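# Pour hazelnuts from bowl into jar, then set down

## Task

Move all the hazelnuts out of the small bowl and into the open glass jar (pouring is allowed). Afterwards put the bowl back so it rests directly on the table, either way up, and leave the jar standing upright directly on the table. Neither the bowl nor the jar may be released or dropped while there is no support a few millimetres below it. Nothing may count as finished if it stays in place only because the robot holds it. At the end, open the hands and move the arms away.

## Robot and tools

Robot: two arms, left_arm and right_arm, each with an identical five-finger right hand (so the hands are not mirrored). The names say nothing about image sides.

World frame: origin on the tabletop midway between the arms, +x out over the table, +z up, left_arm on the +y side. Result lines give each hand point's position (m) and orientation (quaternion w,x,y,z) plus velocities (m/s, rad/s) in this frame; printed positions can be somewhat off, more so at long reach.

Hand point: a spot 0.05 m in front of the palm where index pad and thumb tip meet in a pinch. Its own axes: +z along the straightened fingers (fingertips 0.06-0.07 m beyond it), +y out of the palm, +x across the palm toward the little finger. Across the palm the hand extends 0.08 m on the little-finger side; on the thumb side 0.02 m with thumb in front of the palm, else up to 0.09 m. A wrist bracket on the little-finger side sticks 0.03 m past the point along +y and 0.11 m across, and can collide. Rotating the hand, especially about x or y, shifts the point slightly.

Row format (both tools): a single list of 28 numbers, each in [-1, 1], always full even if one arm is idle. Order: left_arm dx, dy, dz, rx, ry, rz, then left_gripper little, ring, middle, index, thumb_bend, thumb_turn, force_limit, speed; then the same 14 for right_arm/right_gripper.
Arm part: an offset, not a pose, in the hand point's own axes, counted from the hand point pose in the most recent result that shows it (from the current pose if none yet, or for second and later calls in the same reply). Scale: 1.0 = 0.6 m or 180 degrees; rx, ry, rz form one rotation vector. Zeros therefore steer back to that reference pose rather than meaning wait. Each step the command is clipped to 100 mm and 16 degrees from the measured pose; position wins over orientation if both cannot be met. Motion lags commands by about 0.17 s.
Hand part (absolute targets): fingers and thumb_bend +1 open/straight, -1 closed; thumb_turn +1 beside the palm, -1 in front of it opposite the fingers. Pinch approx index -0.22, thumb_bend -0.75, thumb_turn -0.57. force_limit maps -1..+1 to about 0..10 N fingertip force (0..15 N for the thumb motors), only for closing. speed maps -1..+1 to near zero..full (full travel 0.6 s). Every hand number is always applied; to keep a hand unchanged repeat the last executed eight numbers (or hand_measured plus hand_force_limit and hand_speed). Wrap grasp: turn the thumb fully in front first; objects 0.035-0.08 m wide then lie across the palm. For a gentle grip close at speed -0.9 or below. A motor moves only when its target changes by 0.01 or more, then locks; to squeeze harder raise force_limit and send a more-closed target; to loosen send a more-open one.

execute_actions: {"actions": [...], "pictures": bool}. Empty list = just report state (with images). One action {"rows": [[28 numbers],...], "steps": n}: up to 15 rows and steps of 1/30 s, each row held one step, the last one repeated; rows are all measured from the same reference pose, not chained. A wait {"steps": n} up to 300, counted from the previous result including your thinking time. Actions need at least 4 steps; the final 4 run after the result is taken, while you think.

move: {"target": [28 numbers], "speed": m/s 0.002-0.5 (default 0.25, turning up to twice that in rad/s), "stop_force": N 13-80 optional}. Straight-line paths for both hand points to the offset target, finishing together, 0.5-10 s. Hand numbers are sent at the start. No slowing for obstacles or the other arm. With stop_force, an arm halts and backs off 2 steps when wrist force against its motion rises by that amount; unreliable if the hand rotates in the move; omit it when lifting off something being pressed. Result adds a move: line (done, off_target, moving, held, fault, contact) and limits (paced = clipped, held = steps blocked), plus distance to target.

wait: {"seconds": 0-10}, sends nothing new. zoom_image: {"camera": cam_high | cam_left_wrist | cam_right_wrist, "region": [x0,y0,x1,y1]} px, max 504x504. show_instructions: reference images. finished_scene: {"scene": number} ends the scene irreversibly.

Cameras: cam_high 896x504, wrist cams 616x616 fisheye; calibration in the prompt may be off by a few degrees/mm.

Result lines: Wrist force/torque per arm in its end-effector axes (offset up to ~5.5 N, noise ~3.4 N, saturate ~100 N). hand_measured, hand_stopped_by (moving, target, force, stalled, fault), hand_load_n (near 0 = grip lost). HELD marks steps not sent; pose unreachable names an arm whose command was altered; Hand target shows where the controller drives; MOTOR HOT from 70 °C, braking at 85 °C.

Avoid: arms hitting or pressing each other (any part); targets past a firm contact (arms are stiff; 150 N or joint load limits cause a 10 s fault stop); fast contacts; dropping, slamming or knocking anything off the table; releasing bowl or jar unsupported; holding loads long (heating). Occasional small pushes may move loose objects.

Each tool is called after "Call:" by a JSON object that holds its "op" and its "data".

## Session

Call:
{"op": "execute_actions", "data": {"actions": []}}

Scene clock: 0.00 s of 6000.00 s.
left_arm: end_effector_position=(-0.1084, +1.0607, +0.6120) hand_measured=(+1.000, +1.000, +1.000, +1.000, +1.000, +1.000) hand_load_n=(+0.0, +0.0, +0.0, +0.0, +0.0, +0.0) hand_stopped_by=(target, target, target, target, target, target) hand_force_limit=0.00 hand_speed=-0.80 end_effector_quat_wxyz=(+0.031, +0.709, -0.705, -0.008) end_effector_velocity=(+0.000, +0.000, +0.001) end_effector_angular_velocity=(+0.002, -0.001, -0.000) | right_arm: end_effector_position=(+0.2585, -1.1966, +0.5736) hand_measured=(+1.000, +1.000, +1.000, +1.000, +1.000, +1.000) hand_load_n=(+0.0, +0.0, +0.0, +0.0, +0.0, +0.0) hand_stopped_by=(target, target, target, target, target, target) hand_force_limit=0.00 hand_speed=-0.80 end_effector_quat_wxyz=(-0.032, +0.599, +0.800, -0.011) end_effector_velocity=(+0.000, +0.000, -0.000) end_effector_angular_velocity=(+0.000, +0.000, +0.003)
Joint positions: left_arm=[ 1.267 -1.527  1.39   1.754  1.528 -1.871] | right_arm=[-1.825 -1.638  1.549  1.675  1.636 -1.946]
Joint velocities: left_arm=[-0.    -0.001 -0.001 -0.     0.     0.   ] | right_arm=[ 0.     0.    -0.     0.     0.    -0.002]
Wrist force (N, on the end effector, along its own x y z axes, offset not removed): no reading
Wrist torque (N m, same axes, about the end effector's origin, offset not removed): no reading
Hand target (left_arm): -0.108, +1.061, +0.612; +0.031, +0.709, -0.705, -0.008
Hand target (right_arm): +0.259, -1.197, +0.574; -0.032, +0.599, +0.800, -0.011
camera_calibration (this result's frames):
cam_left_wrist: T_world_to_cam=[[-0.997898, 0.0133404, 0.0634215, -0.16489], [0.045853, 0.836901, 0.54543, -1.23268], [-0.0458013, 0.547192, -0.835753, 0.0580886], [0, 0, 0, 1]] pos_world=[-0.105361, 1.00204, 0.731345]
cam_right_wrist: T_world_to_cam=[[0.986574, 0.133667, -0.0938388, -0.0358783], [0.162211, -0.868752, 0.467929, -1.34984], [-0.018976, -0.476868, -0.87877, 0.0637398], [0, 0, 0, 1]] pos_world=[0.255566, -1.13749, 0.684276]

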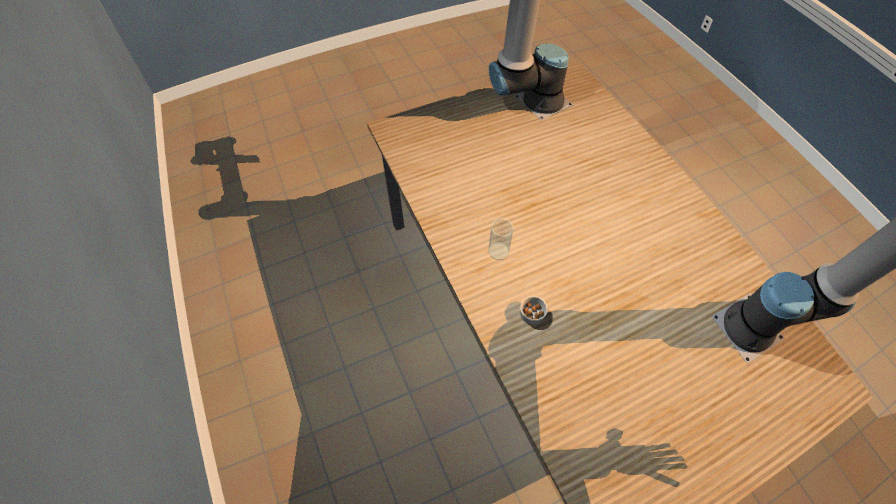

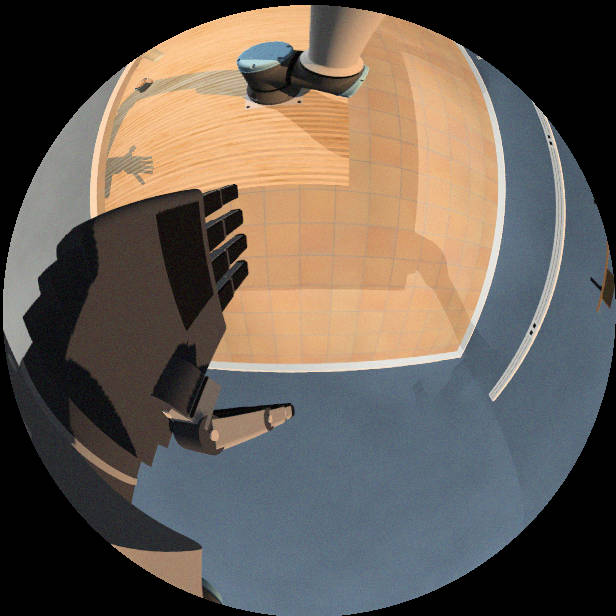

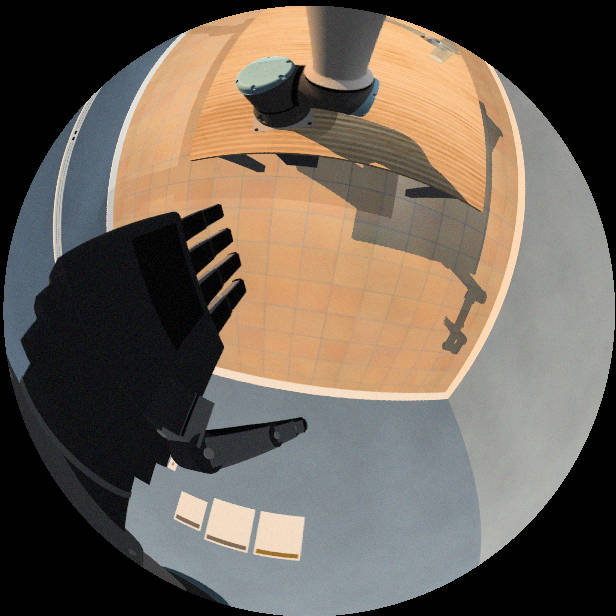

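Call:
{"op": "move", "data": {"target": [0,0,0,0,0,0,1,1,1,1,1,1,0,-0.8,0.53,0.847,0.173,0,0,0,1,1,1,1,1,-1,0,0], "speed": 0.4}}

Call:
{"op": "move", "data": {"target": [0,0,0,0,0,0,1,1,1,1,1,1,0,-0.8,0.96,-0.048,0.29,-0.236,0.426,0.294,1,1,1,1,1,-1,0,0], "speed": 0.35}}

Call:
{"op": "move", "data": {"target": [0,0,0,0,0,0,1,1,1,1,1,1,0,-0.8,-0.39,-0.123,0.463,0,0,0,1,1,1,1,1,-1,0,0], "speed": 0.25}}

Call:
{"op": "zoom_image", "data": {"camera": "cam_high", "region": [470, 200, 630, 340]}}

Scene clock: 2.67 s of 6000.00 s.
left_arm: end_effector_position=(-0.1084, +1.0607, +0.6120) hand_measured=(+1.000, +1.000, +1.000, +1.000, +1.000, +1.000) hand_load_n=(+0.0, +0.0, +0.0, +0.0, +0.0, +0.0) hand_stopped_by=(target, target, target, target, target, target) hand_force_limit=0.00 hand_speed=-0.80 end_effector_quat_wxyz=(+0.031, +0.709, -0.705, -0.008) end_effector_velocity=(+0.000, +0.000, +0.000) end_effector_angular_velocity=(+0.001, -0.000, -0.001) | right_arm: end_effector_position=(+0.6495, -0.7473, +0.4540) hand_measured=(+1.000, +1.000, +1.000, +1.000, +1.000, -1.000) hand_load_n=(+0.0, +0.0, +0.0, +0.0, +0.0, +0.0) hand_stopped_by=(target, target, target, target, target, target) hand_force_limit=0.00 hand_speed=0.00 end_effector_quat_wxyz=(-0.032, +0.599, +0.800, -0.011) end_effector_velocity=(+0.002, +0.001, -0.001) end_effector_angular_velocity=(-0.001, +0.003, -0.001)
Joint positions: left_arm=[ 1.267 -1.527  1.39   1.754  1.528 -1.871] | right_arm=[-0.448 -1.487  1.617  1.508  1.568 -0.57 ]
Joint velocities: left_arm=[-0.001 -0.    -0.001  0.     0.     0.   ] | right_arm=[ 0.004  0.004 -0.003  0.001  0.001  0.005]
Wrist force (N, on the end effector, along its own x y z axes, offset not removed): left_arm=[2.6 -2.1 -0.3] | right_arm=[0.4 0.3 6.7]
Wrist torque (N m, same axes, about the end effector's origin, offset not removed): left_arm=[0.24 -0.41 0.41] | right_arm=[-0.31 -0.02 -0.04]
Hand target (left_arm): -0.108, +1.061, +0.612; +0.031, +0.709, -0.705, -0.008
Hand target (right_arm): +0.650, -0.747, +0.454; -0.032, +0.599, +0.800, -0.011
Off the commanded pose (left_arm): 0.000 m, 0 deg.
Off the commanded pose (right_arm): 0.001 m, 0 deg.
Kept back: nothing.
move: done
camera_calibration (this result's frames):
cam_left_wrist: T_world_to_cam=[[-0.997898, 0.0133402, 0.0634216, -0.16489], [0.0458529, 0.836901, 0.54543, -1.23268], [-0.0458014, 0.547192, -0.835753, 0.0580887], [0, 0, 0, 1]] pos_world=[-0.105361, 1.00204, 0.731345]
cam_right_wrist: T_world_to_cam=[[0.986563, 0.133784, -0.093785, -0.492804], [0.162279, -0.868976, 0.46749, -0.96694], [-0.0189541, -0.476427, -0.87901, 0.180708], [0, 0, 0, 1]] pos_world=[0.646522, -0.688224, 0.564661]

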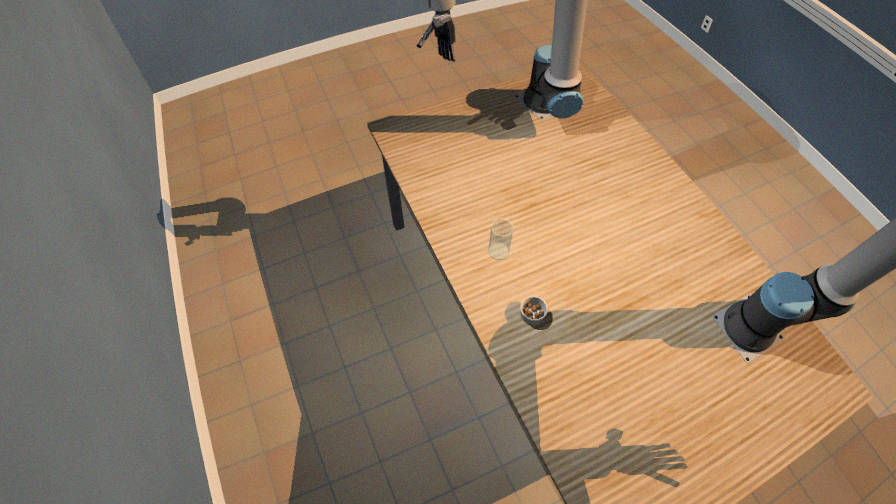

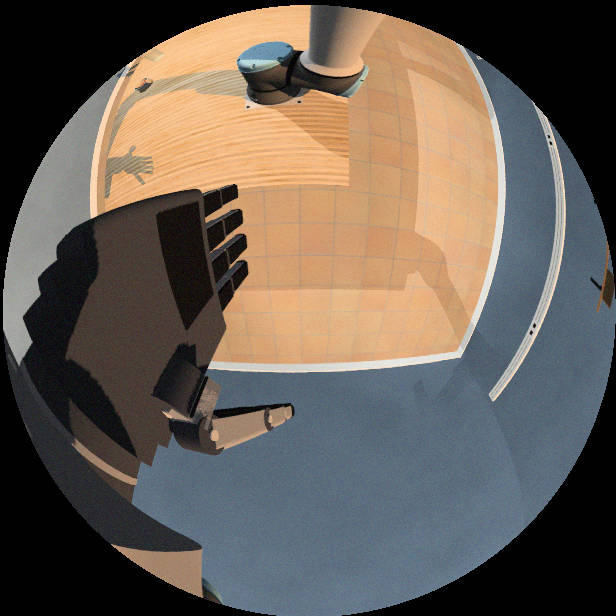

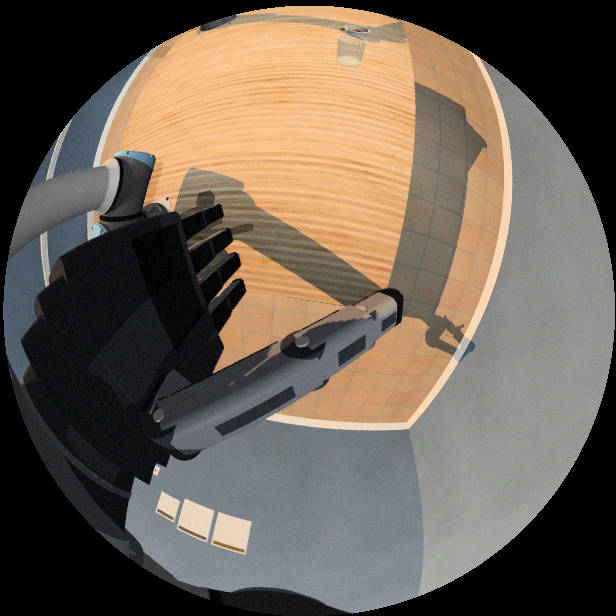

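Scene clock: 5.87 s of 6000.00 s.
left_arm: end_effector_position=(-0.1084, +1.0607, +0.6120) hand_measured=(+1.000, +1.000, +1.000, +1.000, +1.000, +1.000) hand_load_n=(+0.0, +0.0, +0.0, +0.0, +0.0, +0.0) hand_stopped_by=(target, target, target, target, target, target) hand_force_limit=0.00 hand_speed=-0.80 end_effector_quat_wxyz=(+0.031, +0.709, -0.705, -0.008) end_effector_velocity=(-0.000, -0.000, -0.000) end_effector_angular_velocity=(-0.001, +0.000, -0.000) | right_arm: end_effector_position=(+0.4504, -0.1998, +0.3037) hand_measured=(+1.000, +1.000, +1.000, +1.000, +1.000, -1.000) hand_load_n=(+0.0, +0.0, +0.0, +0.0, +0.0, +0.0) hand_stopped_by=(target, target, target, target, target, target) hand_force_limit=0.00 hand_speed=0.00 end_effector_quat_wxyz=(-0.288, +0.714, +0.245, +0.589) end_effector_velocity=(+0.001, +0.001, -0.002) end_effector_angular_velocity=(-0.000, -0.003, -0.010)
Joint positions: left_arm=[ 1.267 -1.527  1.39   1.754  1.528 -1.871] | right_arm=[ 0.66  -1.666  2.204 -0.397  1.608  1.7  ]
Joint velocities: left_arm=[ 0.    -0.     0.001  0.     0.     0.   ] | right_arm=[ 0.007  0.007 -0.002 -0.007  0.018  0.   ]
Wrist force (N, on the end effector, along its own x y z axes, offset not removed): left_arm=[8.7 2.2 2.5] | right_arm=[-1.1 2.9 2.9]
Wrist torque (N m, same axes, about the end effector's origin, offset not removed): left_arm=[0.57 -1.25 0.69] | right_arm=[0.33 0.40 0.16]
Hand target (left_arm): -0.108, +1.061, +0.612; +0.031, +0.709, -0.705, -0.008
Hand target (right_arm): +0.451, -0.200, +0.304; -0.288, +0.714, +0.245, +0.589
Off the commanded pose (left_arm): 0.000 m, 0 deg.
Off the commanded pose (right_arm): 0.001 m, 0 deg.
Kept back: nothing.
move: done
camera_calibration (this result's frames):
cam_left_wrist: T_world_to_cam=[[-0.997898, 0.0133405, 0.0634215, -0.16489], [0.0458531, 0.836901, 0.54543, -1.23268], [-0.0458013, 0.547192, -0.835753, 0.0580886], [0, 0, 0, 1]] pos_world=[-0.105361, 1.00204, 0.731344]
cam_right_wrist: T_world_to_cam=[[0.676923, -0.682847, -0.274763, -0.352491], [-0.58608, -0.274205, -0.762444, 0.440839], [0.445291, 0.67715, -0.585819, 0.238035], [0, 0, 0, 1]] pos_world=[0.390982, -0.281003, 0.378709]

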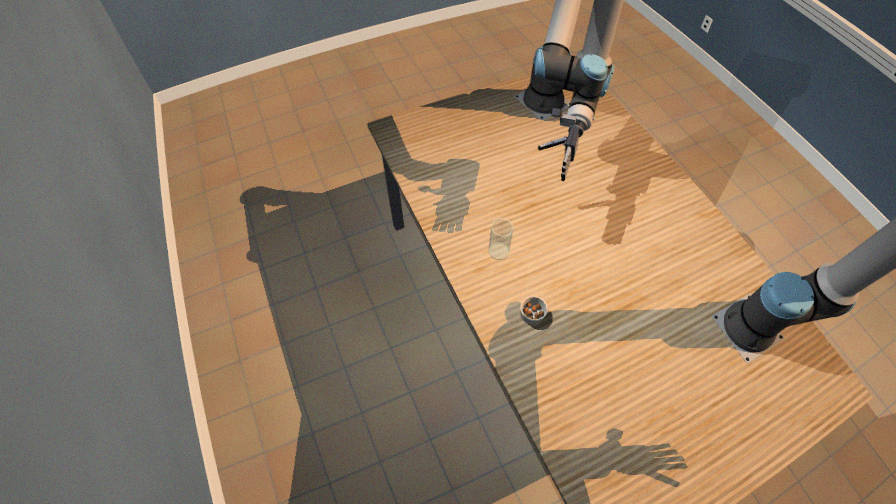

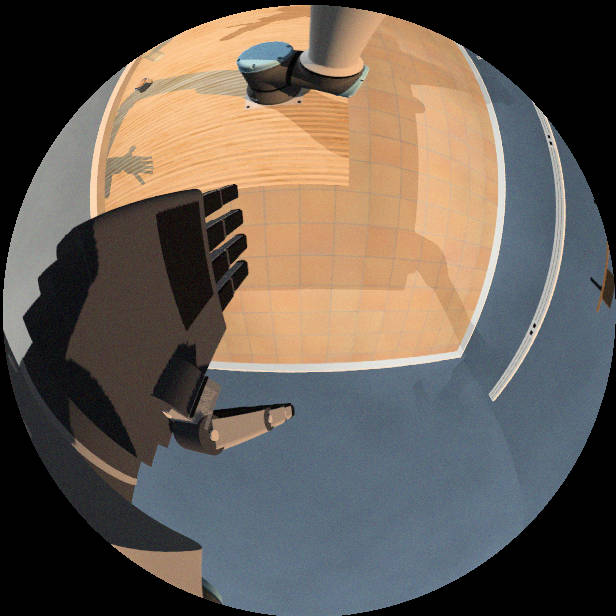

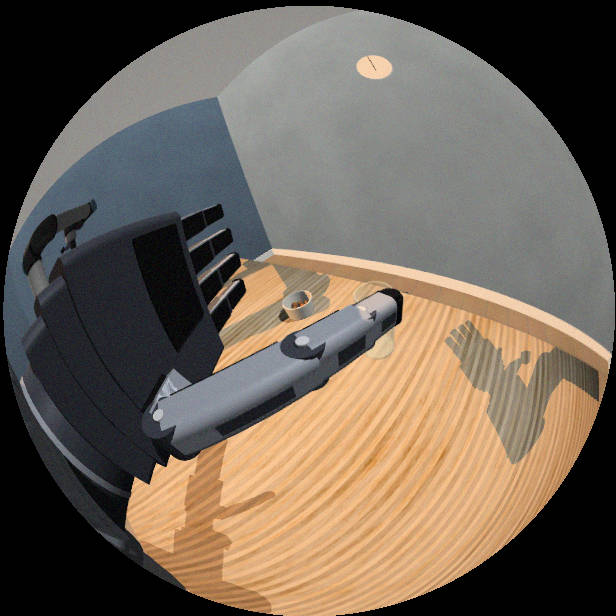

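Scene clock: 7.97 s of 6000.00 s.
left_arm: end_effector_position=(-0.1084, +1.0607, +0.6120) hand_measured=(+1.000, +1.000, +1.000, +1.000, +1.000, +1.000) hand_load_n=(+0.0, +0.0, +0.0, +0.0, +0.0, +0.0) hand_stopped_by=(target, target, target, target, target, target) hand_force_limit=0.00 hand_speed=-0.80 end_effector_quat_wxyz=(+0.031, +0.709, -0.705, -0.008) end_effector_velocity=(-0.001, +0.000, +0.000) end_effector_angular_velocity=(+0.000, +0.001, +0.001) | right_arm: end_effector_position=(+0.5503, +0.0450, +0.0445) hand_measured=(+1.000, +1.000, +1.000, +1.000, +1.000, -1.000) hand_load_n=(+0.0, +0.0, +0.0, +0.0, +0.0, +0.0) hand_stopped_by=(target, target, target, target, target, target) hand_force_limit=0.00 hand_speed=0.00 end_effector_quat_wxyz=(-0.288, +0.714, +0.245, +0.589) end_effector_velocity=(+0.000, +0.001, -0.002) end_effector_angular_velocity=(-0.000, +0.002, +0.000)
Joint positions: left_arm=[ 1.267 -1.527  1.39   1.754  1.528 -1.871] | right_arm=[ 0.798 -0.96   1.851 -0.748  1.744  1.72 ]
Joint velocities: left_arm=[ 0.001  0.    -0.    -0.    -0.001 -0.   ] | right_arm=[ 0.001  0.003 -0.003  0.001  0.     0.001]
Wrist force (N, on the end effector, along its own x y z axes, offset not removed): left_arm=[4.7 -1.6 -1.9] | right_arm=[0.6 -2.5 4.1]
Wrist torque (N m, same axes, about the end effector's origin, offset not removed): left_arm=[0.32 -0.66 0.36] | right_arm=[-0.60 0.00 -0.14]
Hand target (left_arm): -0.108, +1.061, +0.612; +0.031, +0.709, -0.705, -0.008
Hand target (right_arm): +0.550, +0.045, +0.044; -0.288, +0.714, +0.245, +0.589
Off the commanded pose (left_arm): 0.000 m, 0 deg.
Off the commanded pose (right_arm): 0.001 m, 0 deg.
Kept back: nothing.
move: done
camera_calibration (this result's frames):
cam_left_wrist: T_world_to_cam=[[-0.997898, 0.0133404, 0.0634215, -0.16489], [0.045853, 0.836901, 0.54543, -1.23268], [-0.0458013, 0.547191, -0.835753, 0.0580888], [0, 0, 0, 1]] pos_world=[-0.105361, 1.00204, 0.731345]
cam_right_wrist: T_world_to_cam=[[0.676959, -0.682794, -0.274807, -0.32411], [-0.586002, -0.27409, -0.762546, 0.36887], [0.44534, 0.67725, -0.585666, -0.124138], [0, 0, 0, 1]] pos_world=[0.490852, -0.0361245, 0.11951]

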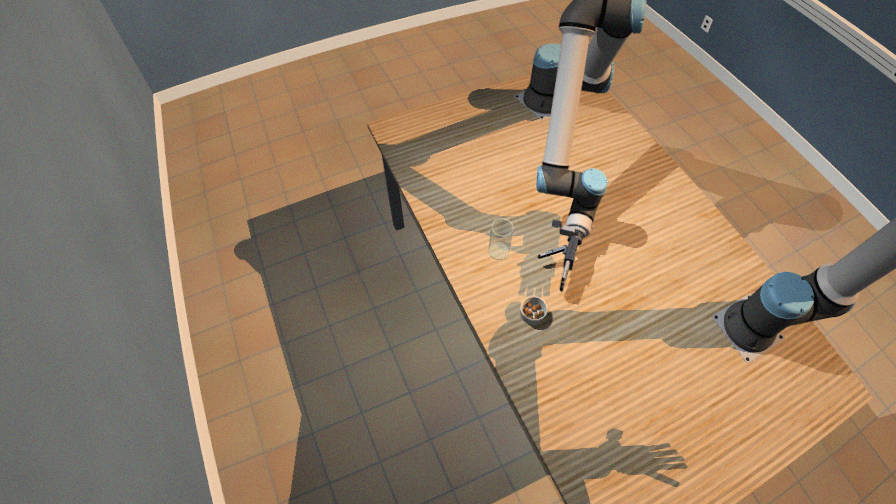

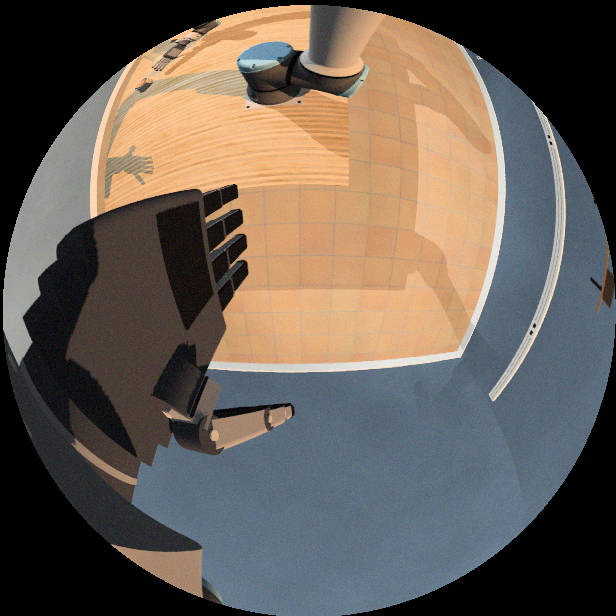

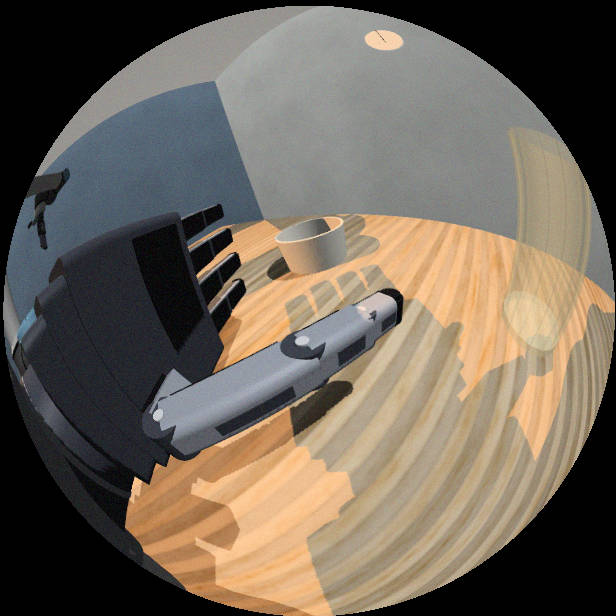

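Region (470, 200, 630, 340) of cam_high's 896x504 image, scaled by 3.150, with more detail than that image has; it fills the top 441 rows of this view, and the rest is white.

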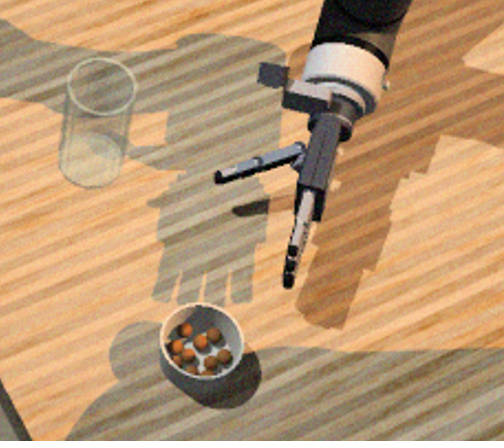

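Call:
{"op": "move", "data": {"target": [0,0,0,0,0,0,1,1,1,1,1,1,0,-0.8,-0.023,-0.005,0.155,0,0,0,1,1,1,1,1,-1,0,0], "speed": 0.08}}

Call:
{"op": "zoom_image", "data": {"camera": "cam_high", "region": [500, 260, 600, 340]}}

Scene clock: 9.87 s of 6000.00 s.
left_arm: end_effector_position=(-0.1084, +1.0607, +0.6120) hand_measured=(+1.000, +1.000, +1.000, +1.000, +1.000, +1.000) hand_load_n=(+0.0, +0.0, +0.0, +0.0, +0.0, +0.0) hand_stopped_by=(target, target, target, target, target, target) hand_force_limit=0.00 hand_speed=-0.80 end_effector_quat_wxyz=(+0.031, +0.709, -0.705, -0.008) end_effector_velocity=(-0.000, +0.000, +0.000) end_effector_angular_velocity=(+0.001, +0.001, +0.000) | right_arm: end_effector_position=(+0.6107, +0.1121, +0.0184) hand_measured=(+1.000, +1.000, +1.000, +1.000, +1.000, -1.000) hand_load_n=(+0.0, +0.0, +0.0, +0.0, +0.0, +0.0) hand_stopped_by=(target, target, target, target, target, target) hand_force_limit=0.00 hand_speed=0.00 end_effector_quat_wxyz=(-0.288, +0.714, +0.245, +0.589) end_effector_velocity=(+0.001, +0.001, -0.001) end_effector_angular_velocity=(-0.001, -0.001, -0.001)
Joint positions: left_arm=[ 1.267 -1.527  1.39   1.754  1.528 -1.871] | right_arm=[ 0.783 -0.833  1.663 -0.688  1.73   1.718]
Joint velocities: left_arm=[ 0.001  0.    -0.    -0.    -0.001  0.   ] | right_arm=[-0.     0.002 -0.004  0.002  0.001 -0.001]
Wrist force (N, on the end effector, along its own x y z axes, offset not removed): left_arm=[3.8 -0.9 -2.9] | right_arm=[-1.5 -0.2 -2.9]
Wrist torque (N m, same axes, about the end effector's origin, offset not removed): left_arm=[0.56 -0.50 0.35] | right_arm=[0.42 0.52 -0.13]
Hand target (left_arm): -0.108, +1.061, +0.612; +0.031, +0.709, -0.705, -0.008
Hand target (right_arm): +0.611, +0.112, +0.018; -0.288, +0.714, +0.245, +0.589
Off the commanded pose (left_arm): 0.000 m, 0 deg.
Off the commanded pose (right_arm): 0.000 m, 0 deg.
Kept back: nothing.
move: done
camera_calibration (this result's frames):
cam_left_wrist: T_world_to_cam=[[-0.997898, 0.0133405, 0.0634216, -0.16489], [0.0458531, 0.836901, 0.54543, -1.23268], [-0.0458013, 0.547192, -0.835753, 0.0580886], [0, 0, 0, 1]] pos_world=[-0.105361, 1.00204, 0.731345]
cam_right_wrist: T_world_to_cam=[[0.676968, -0.682785, -0.274807, -0.326363], [-0.585993, -0.274088, -0.762553, 0.402715], [0.445339, 0.677259, -0.585657, -0.211756], [0, 0, 0, 1]] pos_world=[0.551229, 0.030957, 0.0933882]

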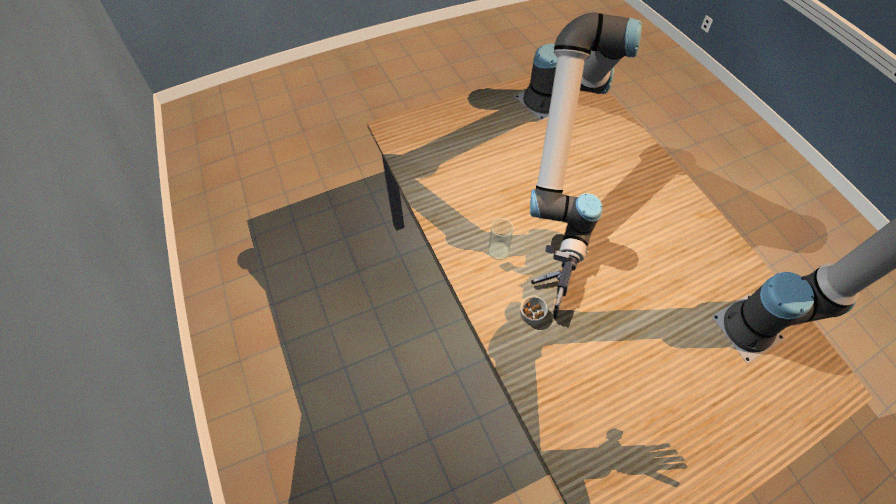

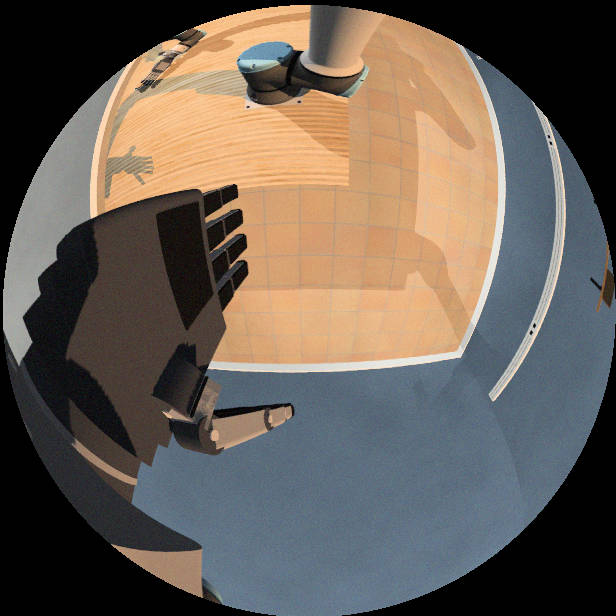

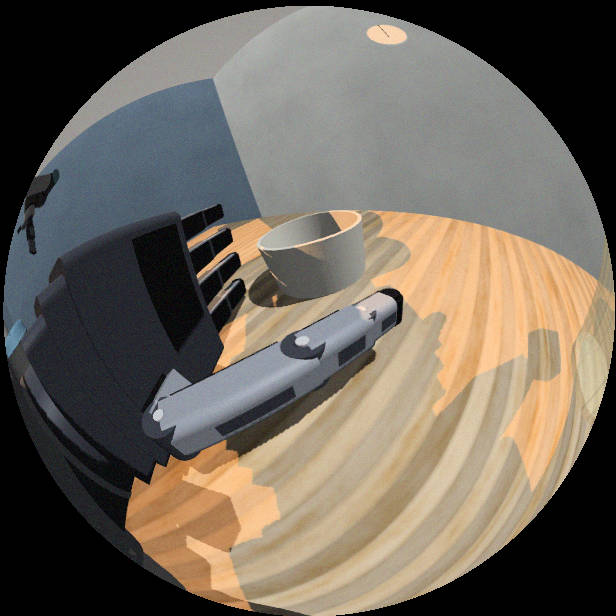

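Region (500, 260, 600, 340) of cam_high's 896x504 image, scaled by 5.040, with more detail than that image has; it fills the top 403 rows of this view, and the rest is white.

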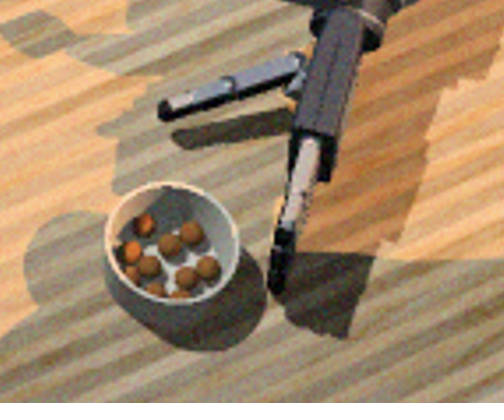

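Call:
{"op": "move", "data": {"target": [0,0,0,0,0,0,1,1,1,1,1,1,0,-0.8,0.015,0.01,0.103,0,0,0,1,1,1,1,1,-1,0,0], "speed": 0.05}}

Call:
{"op": "zoom_image", "data": {"camera": "cam_high", "region": [500, 260, 600, 340]}}

Scene clock: 11.73 s of 6000.00 s.
left_arm: end_effector_position=(-0.1084, +1.0607, +0.6120) hand_measured=(+1.000, +1.000, +1.000, +1.000, +1.000, +1.000) hand_load_n=(+0.0, +0.0, +0.0, +0.0, +0.0, +0.0) hand_stopped_by=(target, target, target, target, target, target) hand_force_limit=0.00 hand_speed=-0.80 end_effector_quat_wxyz=(+0.031, +0.709, -0.705, -0.008) end_effector_velocity=(-0.000, -0.000, +0.000) end_effector_angular_velocity=(+0.001, -0.000, +0.000) | right_arm: end_effector_position=(+0.6596, +0.1511, +0.0179) hand_measured=(+1.000, +1.000, +1.000, +1.000, +1.000, -1.000) hand_load_n=(+0.0, +0.0, +0.0, +0.0, +0.0, +0.0) hand_stopped_by=(target, target, target, target, target, target) hand_force_limit=0.00 hand_speed=0.00 end_effector_quat_wxyz=(-0.288, +0.714, +0.245, +0.589) end_effector_velocity=(+0.001, +0.002, +0.001) end_effector_angular_velocity=(+0.000, -0.001, -0.000)
Joint positions: left_arm=[ 1.267 -1.527  1.39   1.754  1.528 -1.871] | right_arm=[ 0.763 -0.767  1.529 -0.619  1.71   1.715]
Joint velocities: left_arm=[ 0. -0. -0.  0. -0. -0.] | right_arm=[-0.     0.002 -0.005  0.002  0.    -0.001]
Wrist force (N, on the end effector, along its own x y z axes, offset not removed): left_arm=[1.5 -1.2 4.6] | right_arm=[-3.3 1.2 -0.3]
Wrist torque (N m, same axes, about the end effector's origin, offset not removed): left_arm=[-0.11 -0.25 0.14] | right_arm=[0.50 0.64 -0.22]
Hand target (left_arm): -0.108, +1.061, +0.612; +0.031, +0.709, -0.705, -0.008
Hand target (right_arm): +0.660, +0.151, +0.018; -0.288, +0.714, +0.245, +0.589
Off the commanded pose (left_arm): 0.000 m, 0 deg.
Off the commanded pose (right_arm): 0.000 m, 0 deg.
Kept back: nothing.
move: done
camera_calibration (this result's frames):
cam_left_wrist: T_world_to_cam=[[-0.997898, 0.0133404, 0.0634215, -0.16489], [0.045853, 0.836901, 0.54543, -1.23268], [-0.0458013, 0.547191, -0.835753, 0.0580888], [0, 0, 0, 1]] pos_world=[-0.105361, 1.00204, 0.731345]
cam_right_wrist: T_world_to_cam=[[0.676975, -0.682778, -0.274807, -0.333023], [-0.585981, -0.274081, -0.762565, 0.441672], [0.445343, 0.67727, -0.585641, -0.260279], [0, 0, 0, 1]] pos_world=[0.600174, 0.0699525, 0.0928566]

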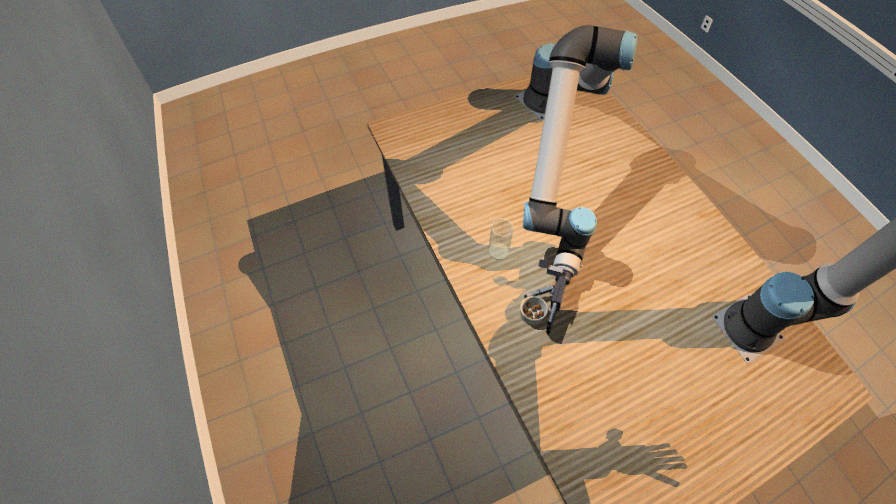

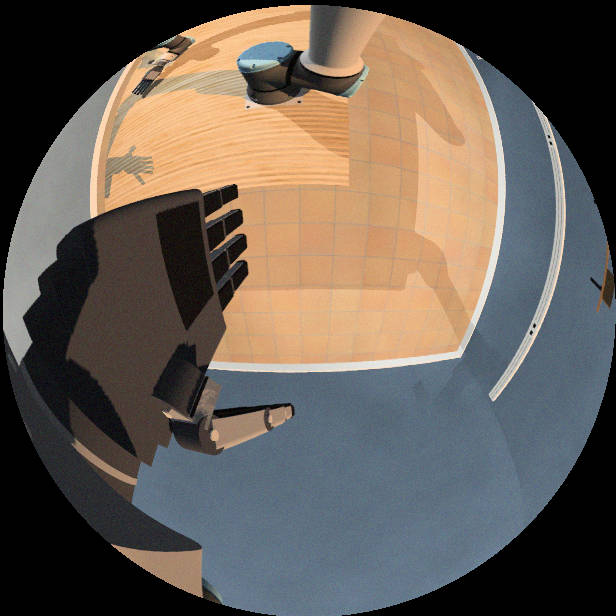

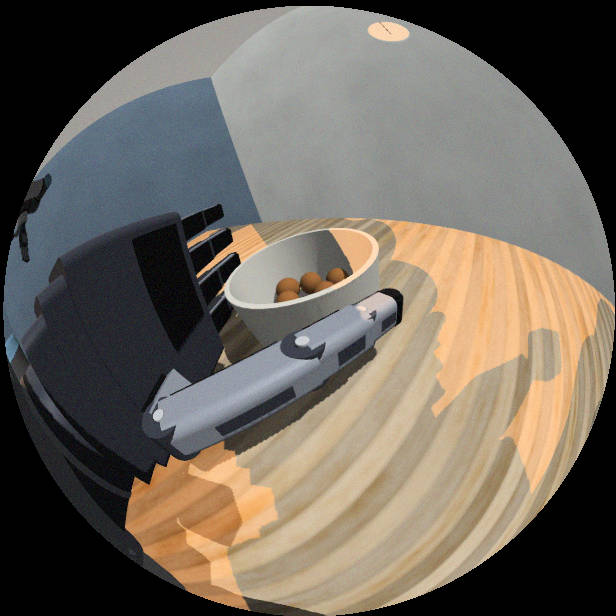

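Region (500, 260, 600, 340) of cam_high's 896x504 image, scaled by 5.040, with more detail than that image has; it fills the top 403 rows of this view, and the rest is white.

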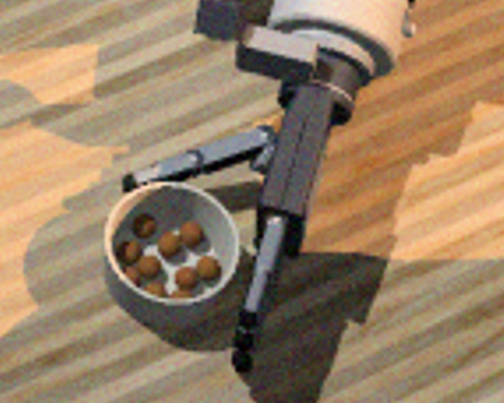

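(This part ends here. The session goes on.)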